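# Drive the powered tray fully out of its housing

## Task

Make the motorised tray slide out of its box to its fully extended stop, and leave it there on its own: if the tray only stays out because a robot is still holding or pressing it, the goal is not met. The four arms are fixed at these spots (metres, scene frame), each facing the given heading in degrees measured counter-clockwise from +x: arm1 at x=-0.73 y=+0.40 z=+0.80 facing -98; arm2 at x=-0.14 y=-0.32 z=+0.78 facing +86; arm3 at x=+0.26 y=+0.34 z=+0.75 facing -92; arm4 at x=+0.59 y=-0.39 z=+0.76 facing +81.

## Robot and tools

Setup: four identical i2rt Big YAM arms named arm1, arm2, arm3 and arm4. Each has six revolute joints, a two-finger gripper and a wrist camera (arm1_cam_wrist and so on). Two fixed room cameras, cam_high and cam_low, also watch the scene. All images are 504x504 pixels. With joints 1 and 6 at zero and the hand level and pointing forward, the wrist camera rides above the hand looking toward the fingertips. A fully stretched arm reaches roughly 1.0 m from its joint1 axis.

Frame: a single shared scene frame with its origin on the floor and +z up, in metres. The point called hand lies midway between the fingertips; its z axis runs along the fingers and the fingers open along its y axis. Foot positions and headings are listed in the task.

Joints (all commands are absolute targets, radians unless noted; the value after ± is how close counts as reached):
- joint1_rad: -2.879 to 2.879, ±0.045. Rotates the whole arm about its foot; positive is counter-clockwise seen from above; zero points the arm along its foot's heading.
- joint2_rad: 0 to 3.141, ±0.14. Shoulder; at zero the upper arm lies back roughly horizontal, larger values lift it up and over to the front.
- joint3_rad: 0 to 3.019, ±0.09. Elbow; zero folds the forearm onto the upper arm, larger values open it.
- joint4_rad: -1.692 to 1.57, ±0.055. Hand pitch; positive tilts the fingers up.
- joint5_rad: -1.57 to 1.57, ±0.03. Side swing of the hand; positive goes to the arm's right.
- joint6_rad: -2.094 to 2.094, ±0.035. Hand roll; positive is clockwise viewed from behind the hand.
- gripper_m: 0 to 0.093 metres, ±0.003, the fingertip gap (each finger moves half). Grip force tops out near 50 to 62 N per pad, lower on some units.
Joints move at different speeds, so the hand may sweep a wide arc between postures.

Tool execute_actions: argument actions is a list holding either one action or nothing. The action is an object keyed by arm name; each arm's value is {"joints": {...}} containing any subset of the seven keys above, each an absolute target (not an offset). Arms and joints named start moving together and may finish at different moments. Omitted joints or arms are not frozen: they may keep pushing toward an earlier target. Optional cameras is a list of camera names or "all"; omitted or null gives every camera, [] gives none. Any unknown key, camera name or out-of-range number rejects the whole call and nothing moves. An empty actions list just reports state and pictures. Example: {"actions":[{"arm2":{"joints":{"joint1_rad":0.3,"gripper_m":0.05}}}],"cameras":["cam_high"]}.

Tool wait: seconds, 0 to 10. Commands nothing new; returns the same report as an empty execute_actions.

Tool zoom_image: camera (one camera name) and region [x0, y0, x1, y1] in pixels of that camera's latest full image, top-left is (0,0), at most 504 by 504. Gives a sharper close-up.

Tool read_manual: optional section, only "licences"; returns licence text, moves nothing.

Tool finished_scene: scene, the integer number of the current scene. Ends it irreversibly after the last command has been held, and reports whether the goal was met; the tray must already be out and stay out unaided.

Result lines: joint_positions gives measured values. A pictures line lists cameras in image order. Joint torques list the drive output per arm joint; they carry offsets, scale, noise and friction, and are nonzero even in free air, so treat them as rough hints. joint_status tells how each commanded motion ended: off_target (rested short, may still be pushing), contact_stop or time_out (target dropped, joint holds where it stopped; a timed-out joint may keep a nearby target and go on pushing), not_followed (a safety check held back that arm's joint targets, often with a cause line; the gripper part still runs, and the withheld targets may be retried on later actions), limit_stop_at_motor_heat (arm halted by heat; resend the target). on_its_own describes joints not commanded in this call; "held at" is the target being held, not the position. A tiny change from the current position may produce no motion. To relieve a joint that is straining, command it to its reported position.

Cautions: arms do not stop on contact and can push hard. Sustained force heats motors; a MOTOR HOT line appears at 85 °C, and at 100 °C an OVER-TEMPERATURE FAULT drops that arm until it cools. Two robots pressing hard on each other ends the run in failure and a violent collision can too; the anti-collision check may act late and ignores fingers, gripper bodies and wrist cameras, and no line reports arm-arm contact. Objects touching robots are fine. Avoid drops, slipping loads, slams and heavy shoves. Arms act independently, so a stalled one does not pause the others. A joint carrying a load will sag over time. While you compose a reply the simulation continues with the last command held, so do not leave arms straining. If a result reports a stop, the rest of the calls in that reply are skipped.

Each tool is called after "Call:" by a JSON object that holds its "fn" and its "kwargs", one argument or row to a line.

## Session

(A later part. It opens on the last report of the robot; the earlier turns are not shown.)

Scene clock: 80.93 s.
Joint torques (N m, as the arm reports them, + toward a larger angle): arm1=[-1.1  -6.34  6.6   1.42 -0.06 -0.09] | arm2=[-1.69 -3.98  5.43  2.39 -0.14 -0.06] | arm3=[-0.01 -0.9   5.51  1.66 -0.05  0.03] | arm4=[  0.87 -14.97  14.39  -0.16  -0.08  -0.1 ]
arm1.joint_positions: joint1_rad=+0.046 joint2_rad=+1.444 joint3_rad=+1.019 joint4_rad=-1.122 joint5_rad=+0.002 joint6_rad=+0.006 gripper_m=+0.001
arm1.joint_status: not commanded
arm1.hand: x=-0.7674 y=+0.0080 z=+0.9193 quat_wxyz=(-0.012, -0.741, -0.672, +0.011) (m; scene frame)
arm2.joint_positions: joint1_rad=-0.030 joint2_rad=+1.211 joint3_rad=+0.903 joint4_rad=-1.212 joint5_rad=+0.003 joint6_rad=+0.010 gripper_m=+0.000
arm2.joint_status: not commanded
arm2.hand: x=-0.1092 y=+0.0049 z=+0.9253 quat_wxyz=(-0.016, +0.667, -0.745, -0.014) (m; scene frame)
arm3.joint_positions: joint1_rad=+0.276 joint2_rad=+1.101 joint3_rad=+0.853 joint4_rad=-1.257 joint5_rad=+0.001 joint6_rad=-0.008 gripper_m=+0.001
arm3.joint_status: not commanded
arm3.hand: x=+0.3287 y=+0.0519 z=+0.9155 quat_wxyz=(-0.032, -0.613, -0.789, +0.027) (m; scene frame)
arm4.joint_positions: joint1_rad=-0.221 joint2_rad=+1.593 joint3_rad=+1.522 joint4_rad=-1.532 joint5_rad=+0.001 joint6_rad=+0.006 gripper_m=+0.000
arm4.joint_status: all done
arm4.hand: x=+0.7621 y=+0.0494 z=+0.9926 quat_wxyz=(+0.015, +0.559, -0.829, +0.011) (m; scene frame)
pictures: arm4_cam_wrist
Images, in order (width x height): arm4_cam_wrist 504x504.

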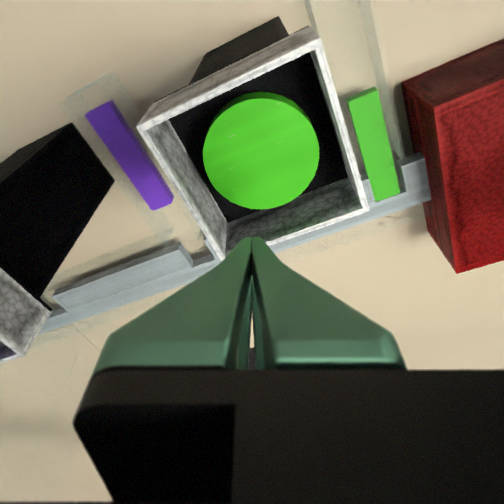

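Call:
{"fn": "execute_actions", "kwargs": {
  "actions": [
    {"arm4":{"joints":{"joint2_rad":1.66,"joint3_rad":1.3,"joint4_rad":-1.2}}}
  ],
  "cameras": []
}}

Call:
{"fn": "wait", "kwargs": {
  "seconds": 10
}}

Call:
{"fn": "wait", "kwargs": {
  "seconds": 10
}}

Call:
{"fn": "wait", "kwargs": {
  "seconds": 10
}}

Call:
{"fn": "wait", "kwargs": {
  "seconds": 10
}}

Scene clock: 86.77 s.
Joint torques (N m, as the arm reports them, + toward a larger angle): arm1=[-1.23 -6.26  6.58  1.44 -0.05 -0.08] | arm2=[-1.65 -3.98  5.43  2.39 -0.15 -0.06] | arm3=[-0.02 -0.91  5.52  1.65 -0.04  0.03] | arm4=[  0.93 -11.01   7.06   1.12  -0.07  -0.1 ]
arm1.joint_positions: joint1_rad=+0.046 joint2_rad=+1.444 joint3_rad=+1.019 joint4_rad=-1.122 joint5_rad=+0.002 joint6_rad=+0.006 gripper_m=+0.001
arm1.joint_status: not commanded
arm1.hand: x=-0.7674 y=+0.0080 z=+0.9193 quat_wxyz=(-0.012, -0.741, -0.672, +0.011) (m; scene frame)
arm2.joint_positions: joint1_rad=-0.030 joint2_rad=+1.211 joint3_rad=+0.903 joint4_rad=-1.212 joint5_rad=+0.003 joint6_rad=+0.010 gripper_m=+0.000
arm2.joint_status: not commanded
arm2.hand: x=-0.1092 y=+0.0049 z=+0.9253 quat_wxyz=(-0.016, +0.667, -0.745, -0.014) (m; scene frame)
arm3.joint_positions: joint1_rad=+0.276 joint2_rad=+1.101 joint3_rad=+0.853 joint4_rad=-1.257 joint5_rad=+0.001 joint6_rad=-0.008 gripper_m=+0.001
arm3.joint_status: not commanded
arm3.hand: x=+0.3287 y=+0.0519 z=+0.9155 quat_wxyz=(-0.032, -0.613, -0.789, +0.027) (m; scene frame)
arm4.joint_positions: joint1_rad=-0.221 joint2_rad=+1.622 joint3_rad=+1.328 joint4_rad=-1.224 joint5_rad=+0.001 joint6_rad=+0.006 gripper_m=+0.000
arm4.joint_status: all done
arm4.hand: x=+0.7680 y=+0.0643 z=+0.9067 quat_wxyz=(-0.020, +0.559, -0.829, -0.013) (m; scene frame)
pictures: none
No camera images: the call's "cameras" was empty. Leave "cameras" out to get every camera's image.

Scene clock: 96.77 s.
Joint torques (N m, as the arm reports them, + toward a larger angle): arm1=[-1.06 -6.32  6.51  1.38 -0.04 -0.07] | arm2=[-1.64 -3.97  5.44  2.39 -0.15 -0.06] | arm3=[-0.05 -0.9   5.54  1.66 -0.04  0.04] | arm4=[  0.92 -11.02   7.05   1.11  -0.07  -0.1 ]
arm1.joint_positions: joint1_rad=+0.046 joint2_rad=+1.444 joint3_rad=+1.019 joint4_rad=-1.122 joint5_rad=+0.002 joint6_rad=+0.006 gripper_m=+0.001
arm1.joint_status: not commanded
arm1.hand: x=-0.7674 y=+0.0080 z=+0.9193 quat_wxyz=(-0.012, -0.741, -0.672, +0.011) (m; scene frame)
arm2.joint_positions: joint1_rad=-0.030 joint2_rad=+1.211 joint3_rad=+0.903 joint4_rad=-1.212 joint5_rad=+0.003 joint6_rad=+0.010 gripper_m=+0.000
arm2.joint_status: not commanded
arm2.hand: x=-0.1092 y=+0.0049 z=+0.9253 quat_wxyz=(-0.016, +0.667, -0.745, -0.014) (m; scene frame)
arm3.joint_positions: joint1_rad=+0.276 joint2_rad=+1.101 joint3_rad=+0.853 joint4_rad=-1.257 joint5_rad=+0.001 joint6_rad=-0.008 gripper_m=+0.001
arm3.joint_status: not commanded
arm3.hand: x=+0.3287 y=+0.0519 z=+0.9155 quat_wxyz=(-0.032, -0.613, -0.789, +0.027) (m; scene frame)
arm4.joint_positions: joint1_rad=-0.221 joint2_rad=+1.622 joint3_rad=+1.328 joint4_rad=-1.224 joint5_rad=+0.001 joint6_rad=+0.006 gripper_m=+0.000
arm4.joint_status: all done
arm4.hand: x=+0.7680 y=+0.0643 z=+0.9067 quat_wxyz=(-0.020, +0.559, -0.829, -0.013) (m; scene frame)
wait: 10.00 s; at rest by 0.27 s
pictures: arm1_cam_wrist, arm2_cam_wrist, arm3_cam_wrist, arm4_cam_wrist, cam_high, cam_low
Images, in order (width x height): arm1_cam_wrist 504x504, arm2_cam_wrist 504x504, arm3_cam_wrist 504x504, arm4_cam_wrist 504x504, cam_high 504x504, cam_low 504x504.

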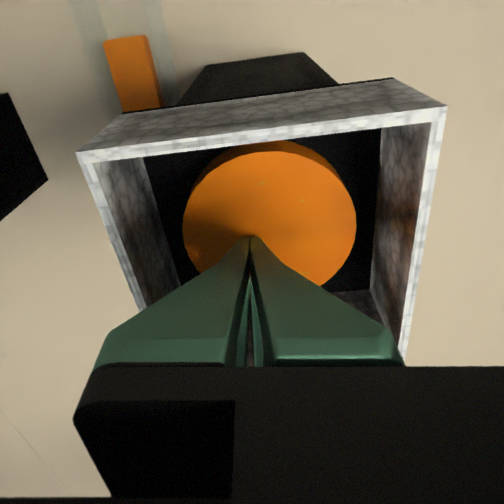

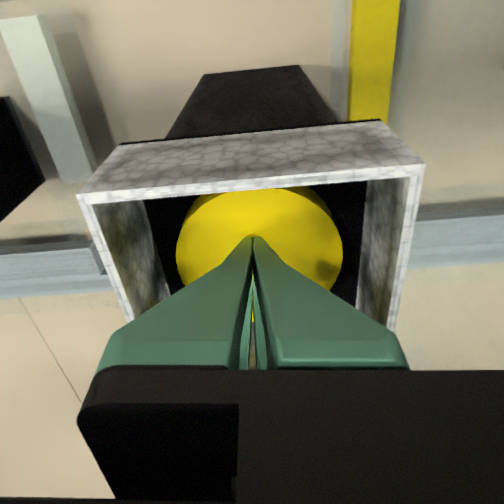

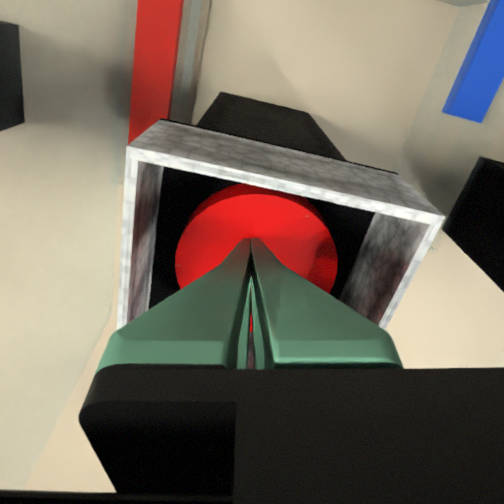

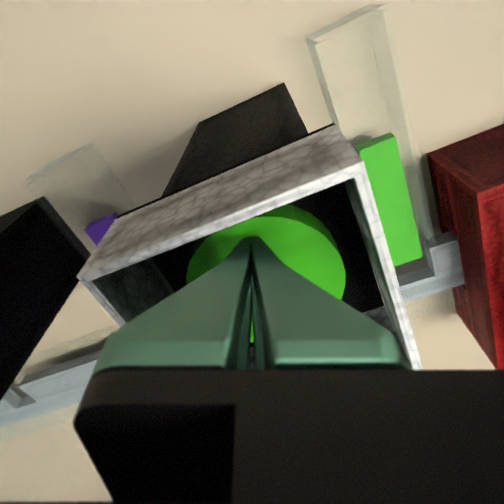

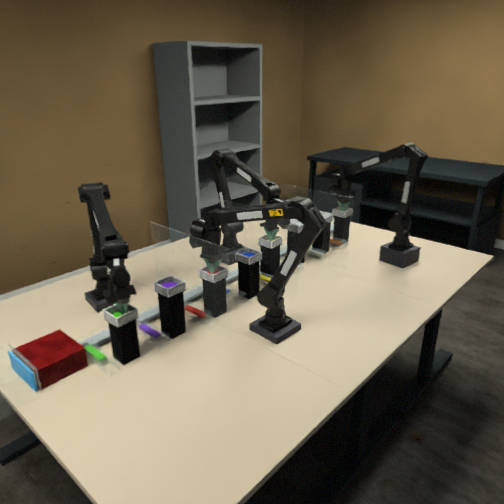

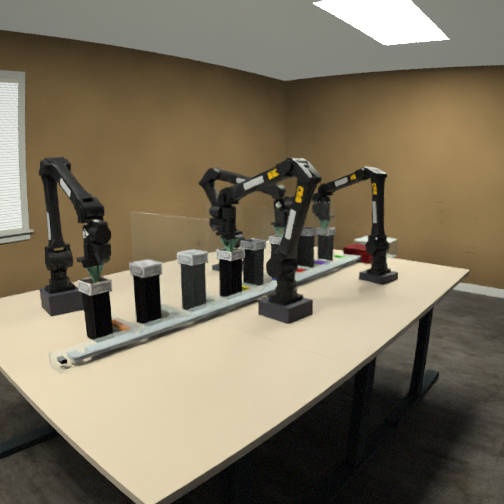

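Scene clock: 106.77 s.
Joint torques (N m, as the arm reports them, + toward a larger angle): arm1=[-1.17 -6.48  6.55  1.4  -0.05 -0.08] | arm2=[-1.64 -3.96  5.44  2.4  -0.15 -0.06] | arm3=[-0.03 -0.93  5.52  1.66 -0.04  0.03] | arm4=[  0.99 -11.07   7.08   1.09  -0.07  -0.1 ]
arm1.joint_positions: joint1_rad=+0.046 joint2_rad=+1.444 joint3_rad=+1.019 joint4_rad=-1.122 joint5_rad=+0.002 joint6_rad=+0.006 gripper_m=+0.001
arm1.joint_status: not commanded
arm1.hand: x=-0.7674 y=+0.0080 z=+0.9193 quat_wxyz=(-0.012, -0.741, -0.672, +0.011) (m; scene frame)
arm2.joint_positions: joint1_rad=-0.030 joint2_rad=+1.211 joint3_rad=+0.903 joint4_rad=-1.212 joint5_rad=+0.003 joint6_rad=+0.010 gripper_m=+0.000
arm2.joint_status: not commanded
arm2.hand: x=-0.1092 y=+0.0049 z=+0.9253 quat_wxyz=(-0.016, +0.667, -0.745, -0.014) (m; scene frame)
arm3.joint_positions: joint1_rad=+0.276 joint2_rad=+1.101 joint3_rad=+0.853 joint4_rad=-1.257 joint5_rad=+0.001 joint6_rad=-0.008 gripper_m=+0.001
arm3.joint_status: not commanded
arm3.hand: x=+0.3287 y=+0.0519 z=+0.9155 quat_wxyz=(-0.032, -0.613, -0.789, +0.027) (m; scene frame)
arm4.joint_positions: joint1_rad=-0.221 joint2_rad=+1.622 joint3_rad=+1.328 joint4_rad=-1.224 joint5_rad=+0.001 joint6_rad=+0.006 gripper_m=+0.000
arm4.joint_status: all done
arm4.hand: x=+0.7680 y=+0.0643 z=+0.9067 quat_wxyz=(-0.020, +0.559, -0.829, -0.013) (m; scene frame)
wait: 10.00 s; at rest by 0.27 s
pictures: arm1_cam_wrist, arm2_cam_wrist, arm3_cam_wrist, arm4_cam_wrist, cam_high, cam_low
Images, in order (width x height): arm1_cam_wrist 504x504, arm2_cam_wrist 504x504, arm3_cam_wrist 504x504, arm4_cam_wrist 504x504, cam_high 504x504, cam_low 504x504.

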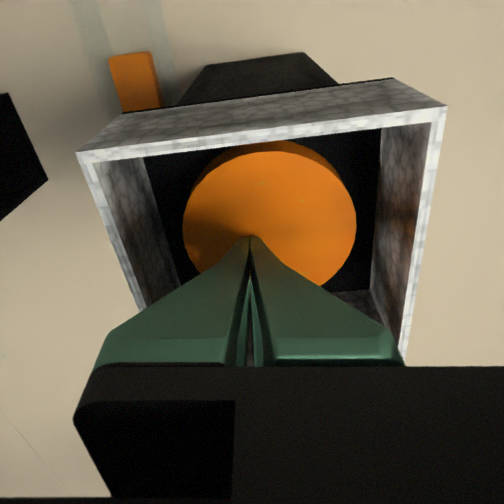

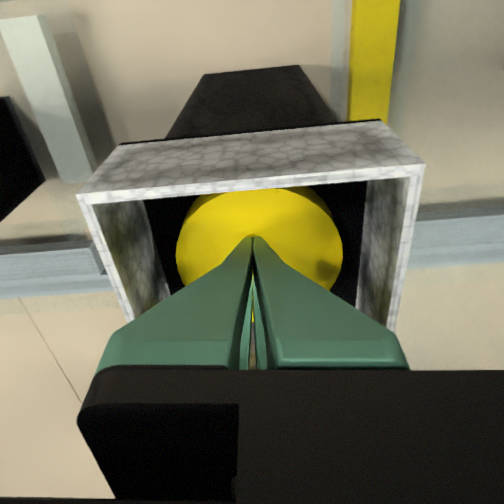

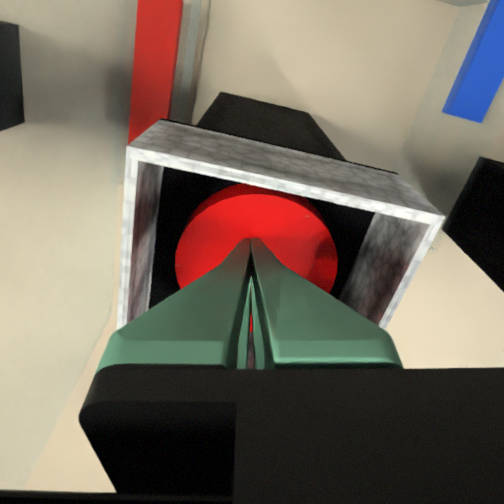

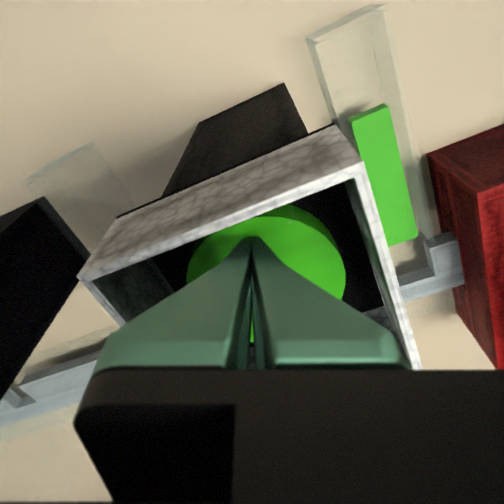

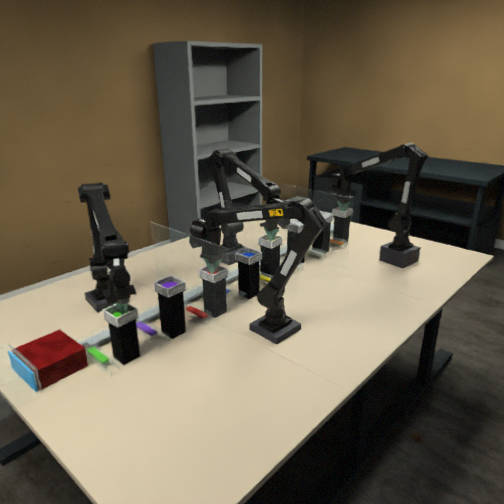

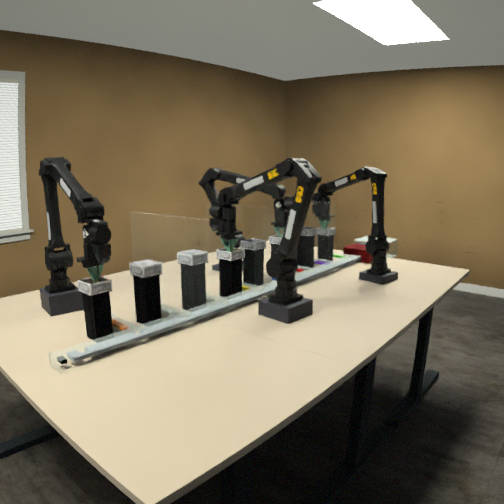

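Scene clock: 116.77 s.
Joint torques (N m, as the arm reports them, + toward a larger angle): arm1=[-1.22 -6.22  6.58  1.44 -0.06 -0.07] | arm2=[-1.7  -3.96  5.45  2.4  -0.15 -0.06] | arm3=[-0.06 -0.88  5.53  1.66 -0.04  0.03] | arm4=[  0.88 -11.04   7.06   1.11  -0.06  -0.09]
arm1.joint_positions: joint1_rad=+0.046 joint2_rad=+1.444 joint3_rad=+1.019 joint4_rad=-1.122 joint5_rad=+0.002 joint6_rad=+0.006 gripper_m=+0.001
arm1.joint_status: not commanded
arm1.hand: x=-0.7674 y=+0.0080 z=+0.9193 quat_wxyz=(-0.012, -0.741, -0.672, +0.011) (m; scene frame)
arm2.joint_positions: joint1_rad=-0.030 joint2_rad=+1.211 joint3_rad=+0.903 joint4_rad=-1.212 joint5_rad=+0.003 joint6_rad=+0.010 gripper_m=+0.000
arm2.joint_status: not commanded
arm2.hand: x=-0.1092 y=+0.0049 z=+0.9253 quat_wxyz=(-0.016, +0.667, -0.745, -0.014) (m; scene frame)
arm3.joint_positions: joint1_rad=+0.276 joint2_rad=+1.101 joint3_rad=+0.853 joint4_rad=-1.257 joint5_rad=+0.001 joint6_rad=-0.008 gripper_m=+0.001
arm3.joint_status: not commanded
arm3.hand: x=+0.3287 y=+0.0519 z=+0.9155 quat_wxyz=(-0.032, -0.613, -0.789, +0.027) (m; scene frame)
arm4.joint_positions: joint1_rad=-0.221 joint2_rad=+1.622 joint3_rad=+1.328 joint4_rad=-1.224 joint5_rad=+0.001 joint6_rad=+0.006 gripper_m=+0.000
arm4.joint_status: all done
arm4.hand: x=+0.7680 y=+0.0643 z=+0.9067 quat_wxyz=(-0.020, +0.559, -0.829, -0.013) (m; scene frame)
wait: 10.00 s; at rest by 0.27 s
pictures: arm1_cam_wrist, arm2_cam_wrist, arm3_cam_wrist, arm4_cam_wrist, cam_high, cam_low
Images, in order (width x height): arm1_cam_wrist 504x504, arm2_cam_wrist 504x504, arm3_cam_wrist 504x504, arm4_cam_wrist 504x504, cam_high 504x504, cam_low 504x504.

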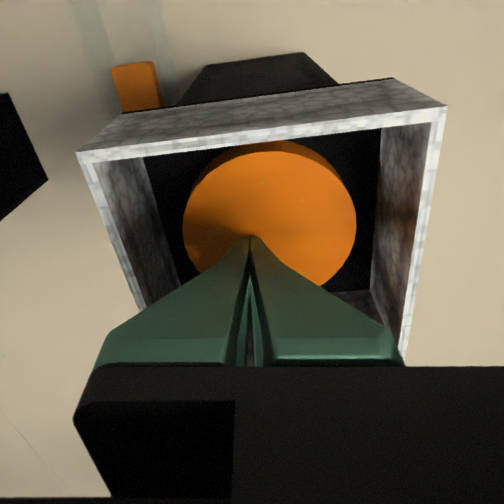

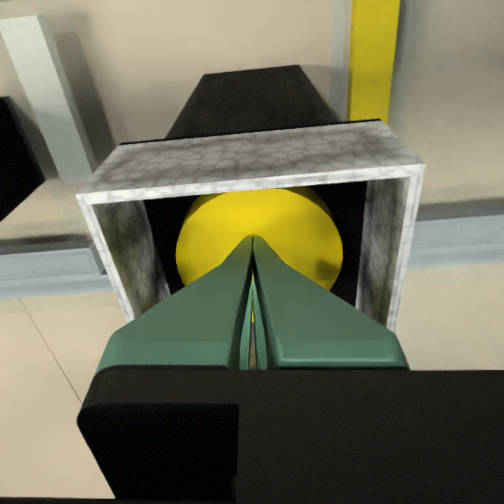

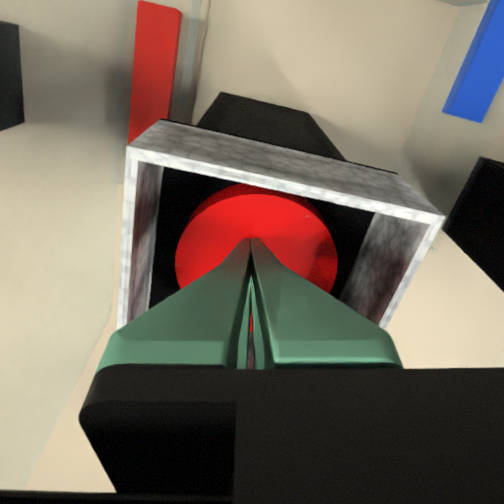

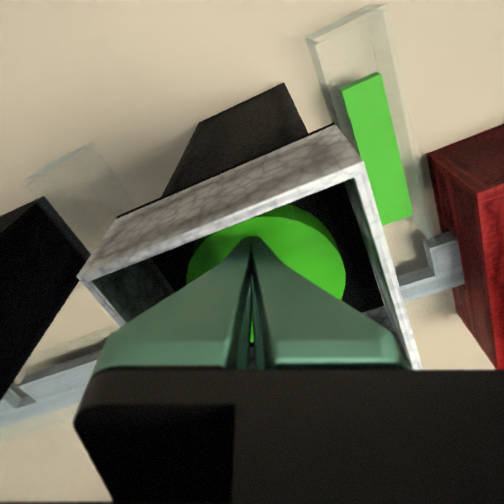

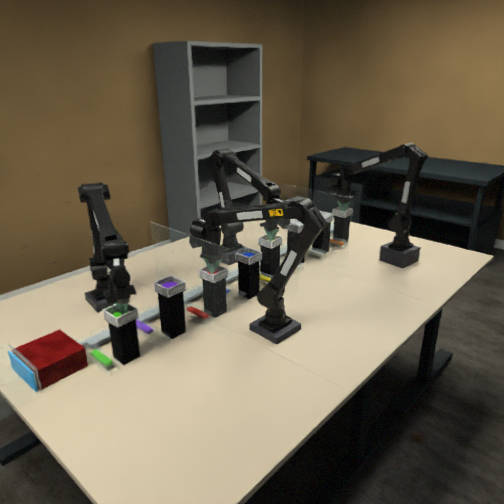

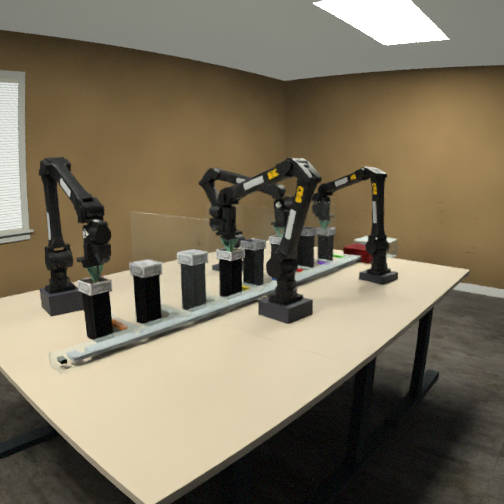

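Scene clock: 126.77 s.
Joint torques (N m, as the arm reports them, + toward a larger angle): arm1=[-1.1  -6.33  6.56  1.43 -0.07 -0.08] | arm2=[-1.69 -3.98  5.44  2.4  -0.15 -0.06] | arm3=[-0.01 -0.87  5.52  1.66 -0.04  0.03] | arm4=[  0.97 -11.07   7.06   1.12  -0.07  -0.1 ]
arm1.joint_positions: joint1_rad=+0.046 joint2_rad=+1.444 joint3_rad=+1.019 joint4_rad=-1.122 joint5_rad=+0.002 joint6_rad=+0.006 gripper_m=+0.001
arm1.joint_status: not commanded
arm1.hand: x=-0.7674 y=+0.0080 z=+0.9193 quat_wxyz=(-0.012, -0.741, -0.672, +0.011) (m; scene frame)
arm2.joint_positions: joint1_rad=-0.030 joint2_rad=+1.211 joint3_rad=+0.903 joint4_rad=-1.212 joint5_rad=+0.003 joint6_rad=+0.010 gripper_m=+0.000
arm2.joint_status: not commanded
arm2.hand: x=-0.1092 y=+0.0049 z=+0.9253 quat_wxyz=(-0.016, +0.667, -0.745, -0.014) (m; scene frame)
arm3.joint_positions: joint1_rad=+0.276 joint2_rad=+1.101 joint3_rad=+0.853 joint4_rad=-1.257 joint5_rad=+0.001 joint6_rad=-0.008 gripper_m=+0.001
arm3.joint_status: not commanded
arm3.hand: x=+0.3287 y=+0.0519 z=+0.9155 quat_wxyz=(-0.032, -0.613, -0.789, +0.027) (m; scene frame)
arm4.joint_positions: joint1_rad=-0.221 joint2_rad=+1.622 joint3_rad=+1.328 joint4_rad=-1.224 joint5_rad=+0.001 joint6_rad=+0.006 gripper_m=+0.000
arm4.joint_status: all done
arm4.hand: x=+0.7680 y=+0.0643 z=+0.9067 quat_wxyz=(-0.020, +0.559, -0.829, -0.013) (m; scene frame)
wait: 10.00 s; at rest by 0.27 s
pictures: arm1_cam_wrist, arm2_cam_wrist, arm3_cam_wrist, arm4_cam_wrist, cam_high, cam_low
Images, in order (width x height): arm1_cam_wrist 504x504, arm2_cam_wrist 504x504, arm3_cam_wrist 504x504, arm4_cam_wrist 504x504, cam_high 504x504, cam_low 504x504.

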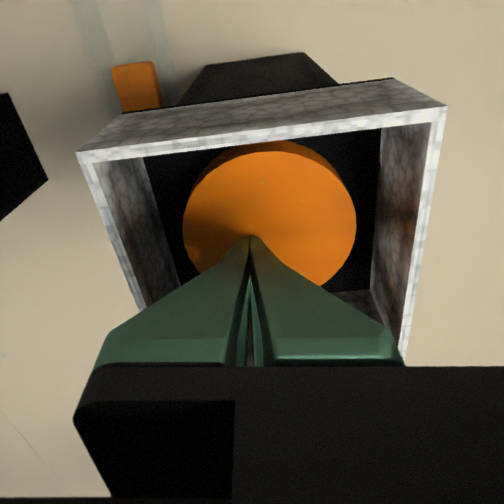

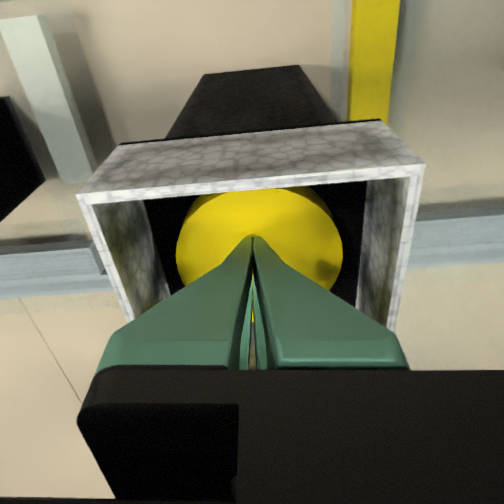

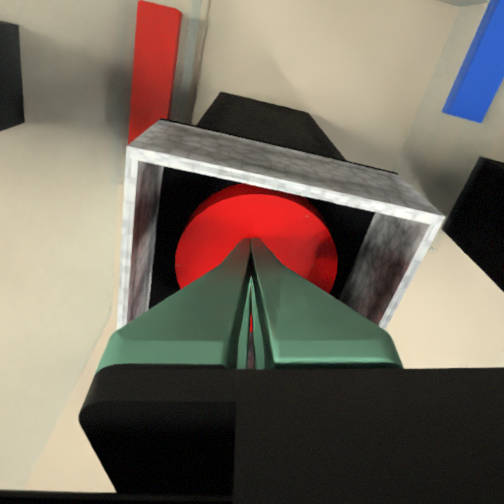

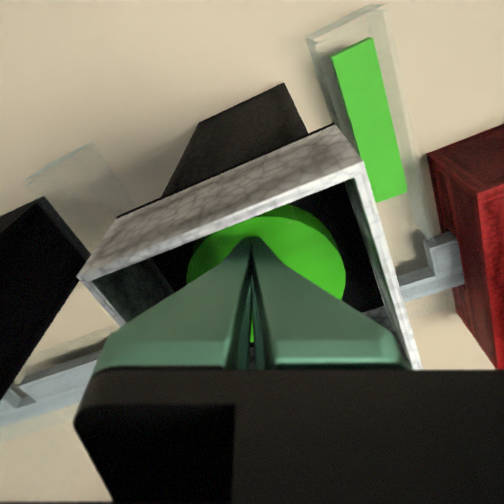

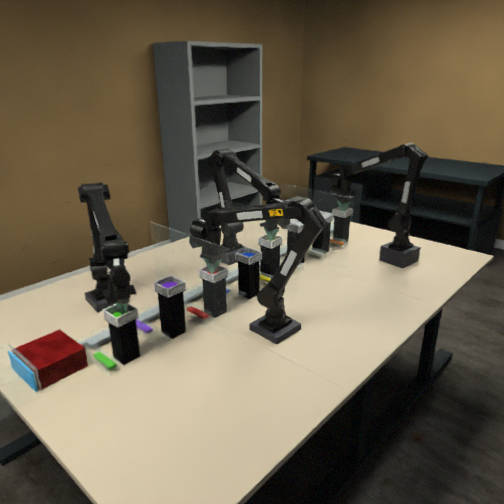

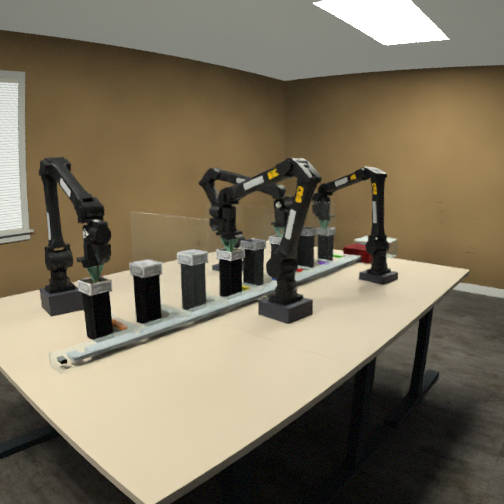

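Call:
{"fn": "execute_actions", "kwargs": {
  "actions": [
    {"arm3":{"joints":{"joint2_rad":1.14,"joint3_rad":1.17,"joint4_rad":-1.58}}}
  ],
  "cameras": []
}}

Call:
{"fn": "execute_actions", "kwargs": {
  "actions": [
    {"arm3":{"joints":{"joint1_rad":-0.415,"joint2_rad":1.24,"joint3_rad":1.24,"joint4_rad":-1.54,"joint6_rad":-0.4}},"arm4":{"joints":{"joint2_rad":1.55,"joint3_rad":1.56,"joint4_rad":-1.53}}}
  ],
  "cameras": []
}}

Call:
{"fn": "execute_actions", "kwargs": {
  "actions": [
    {"arm4":{"joints":{"joint1_rad":0.255,"joint2_rad":1.47,"joint3_rad":1.43,"joint4_rad":-1.52}}}
  ],
  "cameras": []
}}

Call:
{"fn": "execute_actions", "kwargs": {
  "actions": [
    {"arm4":{"joints":{"joint2_rad":1.53,"joint3_rad":1.2,"joint4_rad":-1.26}},"arm3":{"joints":{"joint3_rad":1.13,"joint4_rad":-1.45}}}
  ],
  "cameras": ["arm3_cam_wrist"]
}}

Scene clock: 133.67 s.
Joint torques (N m, as the arm reports them, + toward a larger angle): arm1=[-1.24 -6.18  6.61  1.42 -0.05 -0.07] | arm2=[-1.62 -3.98  5.45  2.39 -0.15 -0.06] | arm3=[-0.02 -5.87 13.89 -0.22 -0.04  0.04] | arm4=[  1.   -11.04   7.08   1.09  -0.06  -0.09]
arm1.joint_positions: joint1_rad=+0.046 joint2_rad=+1.444 joint3_rad=+1.019 joint4_rad=-1.122 joint5_rad=+0.002 joint6_rad=+0.006 gripper_m=+0.001
arm1.joint_status: not commanded
arm1.hand: x=-0.7674 y=+0.0080 z=+0.9193 quat_wxyz=(-0.012, -0.741, -0.672, +0.011) (m; scene frame)
arm2.joint_positions: joint1_rad=-0.030 joint2_rad=+1.211 joint3_rad=+0.903 joint4_rad=-1.212 joint5_rad=+0.003 joint6_rad=+0.010 gripper_m=+0.000
arm2.joint_status: not commanded
arm2.hand: x=-0.1092 y=+0.0049 z=+0.9253 quat_wxyz=(-0.016, +0.667, -0.745, -0.014) (m; scene frame)
arm3.joint_positions: joint1_rad=+0.276 joint2_rad=+1.136 joint3_rad=+1.138 joint4_rad=-1.568 joint5_rad=+0.001 joint6_rad=-0.008 gripper_m=+0.001
arm3.joint_status: all done
arm3.hand: x=+0.3307 y=+0.0442 z=+1.0132 quat_wxyz=(-0.008, -0.613, -0.790, +0.007) (m; scene frame)
arm4.joint_positions: joint1_rad=-0.221 joint2_rad=+1.622 joint3_rad=+1.328 joint4_rad=-1.224 joint5_rad=+0.001 joint6_rad=+0.006 gripper_m=+0.000
arm4.joint_status: not commanded
arm4.hand: x=+0.7680 y=+0.0643 z=+0.9067 quat_wxyz=(-0.020, +0.559, -0.829, -0.013) (m; scene frame)
pictures: none
No camera images: the call's "cameras" was empty. Leave "cameras" out to get every camera's image.

Scene clock: 135.10 s.
Joint torques (N m, as the arm reports them, + toward a larger angle): arm1=[-1.06 -6.32  6.57  1.43 -0.05 -0.08] | arm2=[-1.65 -3.99  5.44  2.4  -0.15 -0.06] | arm3=[-0.32 -8.03 14.62  0.43 -0.05 -0.13] | arm4=[  0.95 -12.84  13.87  -0.52  -0.07  -0.09]
arm1.joint_positions: joint1_rad=+0.046 joint2_rad=+1.444 joint3_rad=+1.019 joint4_rad=-1.122 joint5_rad=+0.002 joint6_rad=+0.006 gripper_m=+0.001
arm1.joint_status: not commanded
arm1.hand: x=-0.7674 y=+0.0080 z=+0.9193 quat_wxyz=(-0.012, -0.741, -0.672, +0.011) (m; scene frame)
arm2.joint_positions: joint1_rad=-0.030 joint2_rad=+1.211 joint3_rad=+0.903 joint4_rad=-1.212 joint5_rad=+0.003 joint6_rad=+0.010 gripper_m=+0.000
arm2.joint_status: not commanded
arm2.hand: x=-0.1092 y=+0.0049 z=+0.9253 quat_wxyz=(-0.016, +0.667, -0.745, -0.014) (m; scene frame)
arm3.joint_positions: joint1_rad=-0.414 joint2_rad=+1.243 joint3_rad=+1.200 joint4_rad=-1.548 joint5_rad=+0.000 joint6_rad=-0.391 gripper_m=+0.001
arm3.joint_status: all done
arm3.hand: x=+0.1099 y=+0.0352 z=+1.0039 quat_wxyz=(-0.003, -0.726, -0.687, -0.005) (m; scene frame)
arm4.joint_positions: joint1_rad=-0.221 joint2_rad=+1.545 joint3_rad=+1.519 joint4_rad=-1.522 joint5_rad=+0.001 joint6_rad=+0.006 gripper_m=+0.000
arm4.joint_status: all done
arm4.hand: x=+0.7606 y=+0.0459 z=+1.0129 quat_wxyz=(-0.008, +0.559, -0.829, -0.004) (m; scene frame)
pictures: none
No camera images: the call's "cameras" was empty. Leave "cameras" out to get every camera's image.

Scene clock: 136.43 s.
Joint torques (N m, as the arm reports them, + toward a larger angle): arm1=[-1.05 -6.11  6.61  1.44 -0.06 -0.07] | arm2=[-1.65 -3.97  5.44  2.4  -0.15 -0.06] | arm3=[-0.38 -8.04 14.58  0.43 -0.06 -0.13] | arm4=[  0.35 -12.98   9.63  -0.09  -0.04  -0.09]
arm1.joint_positions: joint1_rad=+0.046 joint2_rad=+1.444 joint3_rad=+1.019 joint4_rad=-1.122 joint5_rad=+0.002 joint6_rad=+0.006 gripper_m=+0.001
arm1.joint_status: not commanded
arm1.hand: x=-0.7674 y=+0.0080 z=+0.9193 quat_wxyz=(-0.012, -0.741, -0.672, +0.011) (m; scene frame)
arm2.joint_positions: joint1_rad=-0.030 joint2_rad=+1.211 joint3_rad=+0.903 joint4_rad=-1.212 joint5_rad=+0.003 joint6_rad=+0.010 gripper_m=+0.000
arm2.joint_status: not commanded
arm2.hand: x=-0.1092 y=+0.0049 z=+0.9253 quat_wxyz=(-0.016, +0.667, -0.745, -0.014) (m; scene frame)
arm3.joint_positions: joint1_rad=-0.414 joint2_rad=+1.243 joint3_rad=+1.200 joint4_rad=-1.548 joint5_rad=+0.000 joint6_rad=-0.392 gripper_m=+0.001
arm3.joint_status: not commanded
arm3.hand: x=+0.1099 y=+0.0352 z=+1.0039 quat_wxyz=(-0.003, -0.726, -0.687, -0.005) (m; scene frame)
arm4.joint_positions: joint1_rad=+0.261 joint2_rad=+1.479 joint3_rad=+1.434 joint4_rad=-1.521 joint5_rad=+0.000 joint6_rad=+0.006 gripper_m=+0.000
arm4.joint_status: all done
arm4.hand: x=+0.5427 y=+0.0470 z=+1.0086 quat_wxyz=(+0.001, +0.741, -0.672, +0.000) (m; scene frame)
pictures: none
No camera images: the call's "cameras" was empty. Leave "cameras" out to get every camera's image.

Scene clock: 137.37 s.
Joint torques (N m, as the arm reports them, + toward a larger angle): arm1=[-1.04 -6.49  6.59  1.49 -0.04 -0.08] | arm2=[-1.66 -3.99  5.44  2.39 -0.15 -0.06] | arm3=[-0.37 -7.93 11.54  0.65 -0.06 -0.13] | arm4=[ 0.37 -8.84  6.44  1.02 -0.02 -0.09]
arm1.joint_positions: joint1_rad=+0.046 joint2_rad=+1.444 joint3_rad=+1.019 joint4_rad=-1.122 joint5_rad=+0.002 joint6_rad=+0.006 gripper_m=+0.001
arm1.joint_status: not commanded
arm1.hand: x=-0.7674 y=+0.0080 z=+0.9193 quat_wxyz=(-0.012, -0.741, -0.672, +0.011) (m; scene frame)
arm2.joint_positions: joint1_rad=-0.030 joint2_rad=+1.211 joint3_rad=+0.903 joint4_rad=-1.212 joint5_rad=+0.003 joint6_rad=+0.010 gripper_m=+0.000
arm2.joint_status: not commanded
arm2.hand: x=-0.1092 y=+0.0049 z=+0.9253 quat_wxyz=(-0.016, +0.667, -0.745, -0.014) (m; scene frame)
arm3.joint_positions: joint1_rad=-0.414 joint2_rad=+1.241 joint3_rad=+1.125 joint4_rad=-1.463 joint5_rad=+0.000 joint6_rad=-0.392 gripper_m=+0.001
arm3.joint_status: all done
arm3.hand: x=+0.1100 y=+0.0349 z=+0.9756 quat_wxyz=(-0.005, -0.726, -0.687, +0.000) (m; scene frame)
arm4.joint_positions: joint1_rad=+0.261 joint2_rad=+1.488 joint3_rad=+1.236 joint4_rad=-1.283 joint5_rad=-0.001 joint6_rad=+0.006 gripper_m=+0.000
arm4.joint_status: all done
arm4.hand: x=+0.5426 y=+0.0460 z=+0.9305 quat_wxyz=(-0.010, +0.740, -0.672, -0.012) (m; scene frame)
pictures: arm3_cam_wrist
Images, in order (width x height): arm3_cam_wrist 504x504.

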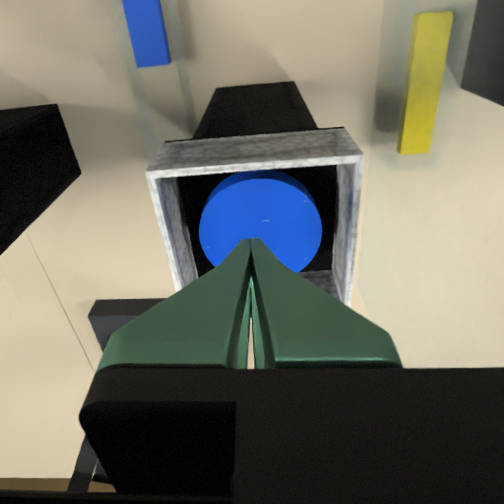

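Call:
{"fn": "execute_actions", "kwargs": {
  "actions": [
    {"arm3":{"joints":{"joint2_rad":1.23,"joint3_rad":0.87,"joint4_rad":-1.25}}}
  ],
  "cameras": []
}}

Call:
{"fn": "wait", "kwargs": {
  "seconds": 10
}}

Call:
{"fn": "wait", "kwargs": {
  "seconds": 10
}}

Scene clock: 141.67 s.
Joint torques (N m, as the arm reports them, + toward a larger angle): arm1=[-1.29 -6.35  6.65  1.42 -0.06 -0.08] | arm2=[-1.65 -3.96  5.44  2.4  -0.14 -0.05] | arm3=[-0.3  -3.3   5.44  0.34 -0.05 -0.11] | arm4=[ 0.34 -8.77  6.45  1.02 -0.02 -0.09]
arm1.joint_positions: joint1_rad=+0.046 joint2_rad=+1.444 joint3_rad=+1.019 joint4_rad=-1.122 joint5_rad=+0.002 joint6_rad=+0.006 gripper_m=+0.001
arm1.joint_status: not commanded
arm1.hand: x=-0.7674 y=+0.0080 z=+0.9193 quat_wxyz=(-0.012, -0.741, -0.672, +0.011) (m; scene frame)
arm2.joint_positions: joint1_rad=-0.030 joint2_rad=+1.211 joint3_rad=+0.903 joint4_rad=-1.212 joint5_rad=+0.003 joint6_rad=+0.010 gripper_m=+0.000
arm2.joint_status: not commanded
arm2.hand: x=-0.1092 y=+0.0049 z=+0.9253 quat_wxyz=(-0.016, +0.667, -0.745, -0.014) (m; scene frame)
arm3.joint_positions: joint1_rad=-0.414 joint2_rad=+1.185 joint3_rad=+0.934 joint4_rad=-1.251 joint5_rad=+0.000 joint6_rad=-0.393 gripper_m=+0.001
arm3.joint_status: all done
arm3.hand: x=+0.1152 y=+0.0444 z=+0.9216 quat_wxyz=(-0.019, -0.725, -0.687, +0.037) (m; scene frame)
arm4.joint_positions: joint1_rad=+0.261 joint2_rad=+1.488 joint3_rad=+1.236 joint4_rad=-1.283 joint5_rad=-0.001 joint6_rad=+0.006 gripper_m=+0.000
arm4.joint_status: not commanded
arm4.hand: x=+0.5426 y=+0.0460 z=+0.9305 quat_wxyz=(-0.010, +0.740, -0.672, -0.012) (m; scene frame)
pictures: none
No camera images: the call's "cameras" was empty. Leave "cameras" out to get every camera's image.

Scene clock: 151.67 s.
Joint torques (N m, as the arm reports them, + toward a larger angle): arm1=[-1.24 -6.46  6.54  1.43 -0.06 -0.08] | arm2=[-1.67 -3.97  5.44  2.39 -0.14 -0.06] | arm3=[-0.36 -3.29  5.44  0.34 -0.05 -0.12] | arm4=[ 0.33 -8.81  6.43  1.04 -0.02 -0.09]
arm1.joint_positions: joint1_rad=+0.046 joint2_rad=+1.444 joint3_rad=+1.019 joint4_rad=-1.122 joint5_rad=+0.002 joint6_rad=+0.006 gripper_m=+0.001
arm1.joint_status: not commanded
arm1.hand: x=-0.7674 y=+0.0080 z=+0.9193 quat_wxyz=(-0.012, -0.741, -0.672, +0.011) (m; scene frame)
arm2.joint_positions: joint1_rad=-0.030 joint2_rad=+1.211 joint3_rad=+0.903 joint4_rad=-1.212 joint5_rad=+0.003 joint6_rad=+0.010 gripper_m=+0.000
arm2.joint_status: not commanded
arm2.hand: x=-0.1092 y=+0.0049 z=+0.9253 quat_wxyz=(-0.016, +0.667, -0.745, -0.014) (m; scene frame)
arm3.joint_positions: joint1_rad=-0.414 joint2_rad=+1.185 joint3_rad=+0.934 joint4_rad=-1.251 joint5_rad=+0.000 joint6_rad=-0.393 gripper_m=+0.001
arm3.joint_status: all done
arm3.hand: x=+0.1152 y=+0.0444 z=+0.9216 quat_wxyz=(-0.019, -0.725, -0.687, +0.037) (m; scene frame)
arm4.joint_positions: joint1_rad=+0.261 joint2_rad=+1.488 joint3_rad=+1.236 joint4_rad=-1.283 joint5_rad=-0.001 joint6_rad=+0.006 gripper_m=+0.000
arm4.joint_status: not commanded
arm4.hand: x=+0.5426 y=+0.0460 z=+0.9305 quat_wxyz=(-0.010, +0.740, -0.672, -0.012) (m; scene frame)
wait: 10.00 s; at rest by 0.27 s
pictures: arm1_cam_wrist, arm2_cam_wrist, arm3_cam_wrist, arm4_cam_wrist, cam_high, cam_low
Images, in order (width x height): arm1_cam_wrist 504x504, arm2_cam_wrist 504x504, arm3_cam_wrist 504x504, arm4_cam_wrist 504x504, cam_high 504x504, cam_low 504x504.

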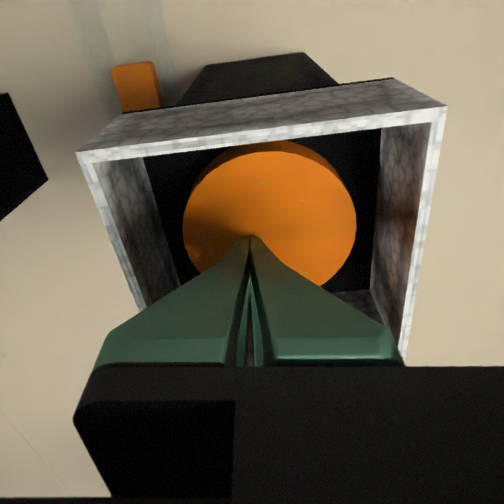

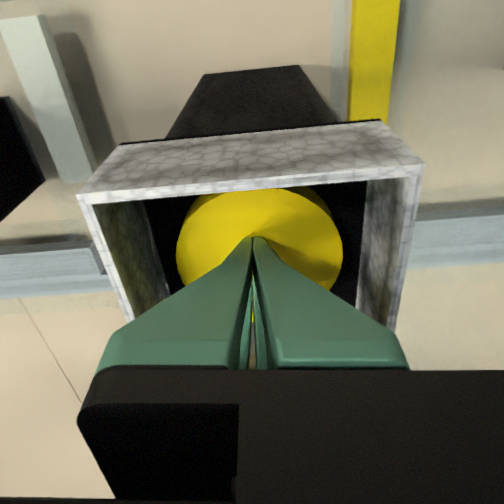

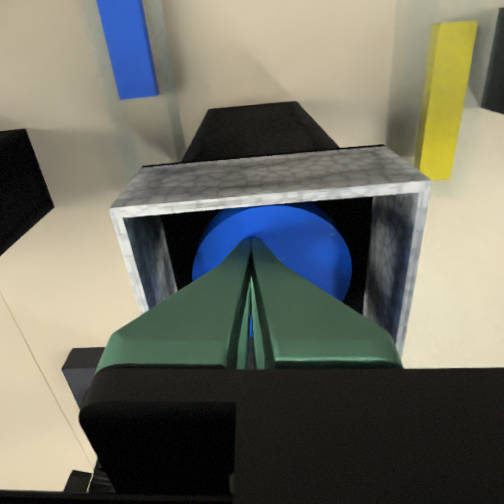

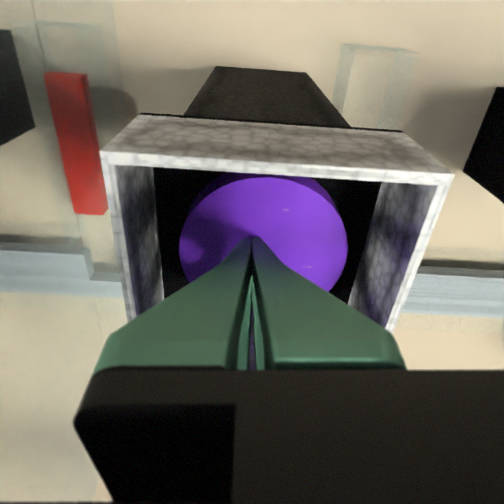

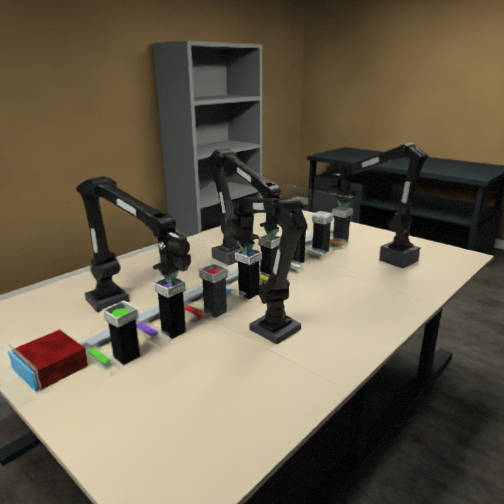

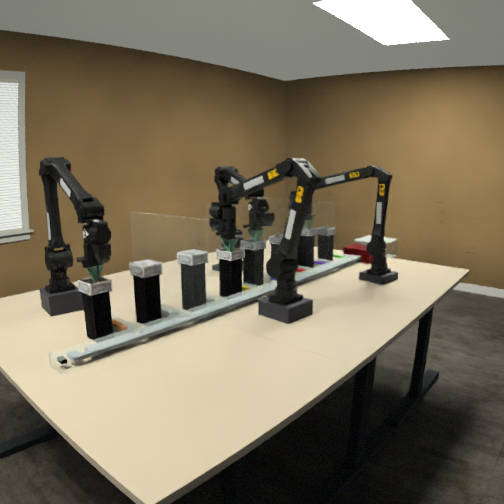

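Scene clock: 161.67 s.
Joint torques (N m, as the arm reports them, + toward a larger angle): arm1=[-1.2  -6.29  6.58  1.48 -0.06 -0.06] | arm2=[-1.61 -3.99  5.43  2.4  -0.14 -0.06] | arm3=[-0.35 -3.38  5.45  0.34 -0.05 -0.12] | arm4=[ 0.33 -8.8   6.47  1.01 -0.02 -0.09]
arm1.joint_positions: joint1_rad=+0.046 joint2_rad=+1.444 joint3_rad=+1.019 joint4_rad=-1.122 joint5_rad=+0.002 joint6_rad=+0.006 gripper_m=+0.001
arm1.joint_status: not commanded
arm1.hand: x=-0.7674 y=+0.0080 z=+0.9193 quat_wxyz=(-0.012, -0.741, -0.672, +0.011) (m; scene frame)
arm2.joint_positions: joint1_rad=-0.030 joint2_rad=+1.211 joint3_rad=+0.903 joint4_rad=-1.212 joint5_rad=+0.003 joint6_rad=+0.010 gripper_m=+0.000
arm2.joint_status: not commanded
arm2.hand: x=-0.1092 y=+0.0049 z=+0.9253 quat_wxyz=(-0.016, +0.667, -0.745, -0.014) (m; scene frame)
arm3.joint_positions: joint1_rad=-0.414 joint2_rad=+1.185 joint3_rad=+0.934 joint4_rad=-1.251 joint5_rad=+0.000 joint6_rad=-0.393 gripper_m=+0.001
arm3.joint_status: all done
arm3.hand: x=+0.1152 y=+0.0444 z=+0.9216 quat_wxyz=(-0.019, -0.725, -0.687, +0.037) (m; scene frame)
arm4.joint_positions: joint1_rad=+0.261 joint2_rad=+1.488 joint3_rad=+1.236 joint4_rad=-1.283 joint5_rad=-0.001 joint6_rad=+0.006 gripper_m=+0.000
arm4.joint_status: not commanded
arm4.hand: x=+0.5426 y=+0.0460 z=+0.9305 quat_wxyz=(-0.010, +0.740, -0.672, -0.012) (m; scene frame)
wait: 10.00 s; at rest by 0.27 s
pictures: arm1_cam_wrist, arm2_cam_wrist, arm3_cam_wrist, arm4_cam_wrist, cam_high, cam_low
Images, in order (width x height): arm1_cam_wrist 504x504, arm2_cam_wrist 504x504, arm3_cam_wrist 504x504, arm4_cam_wrist 504x504, cam_high 504x504, cam_low 504x504.

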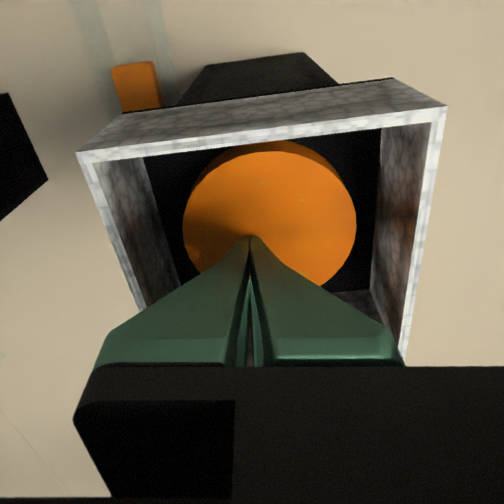

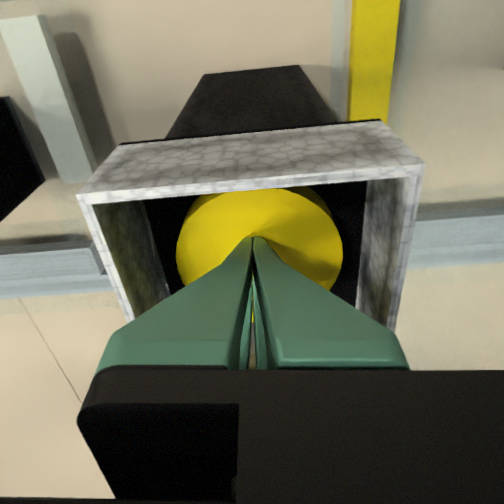

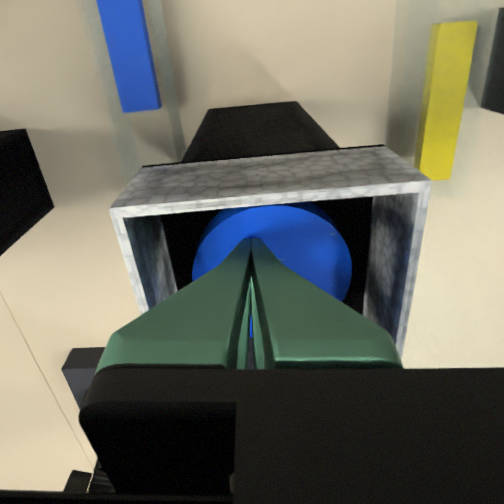

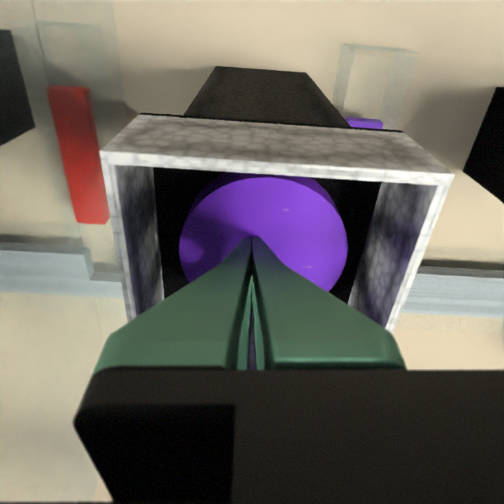

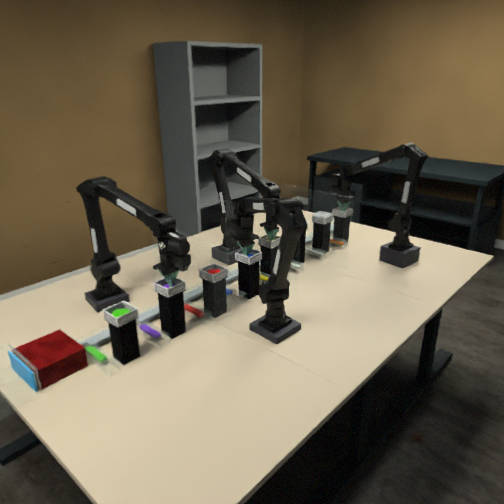

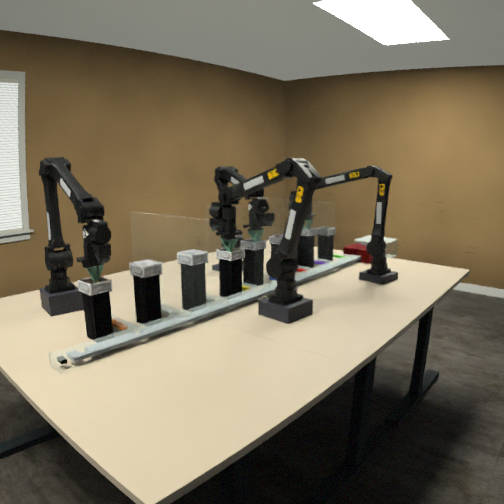

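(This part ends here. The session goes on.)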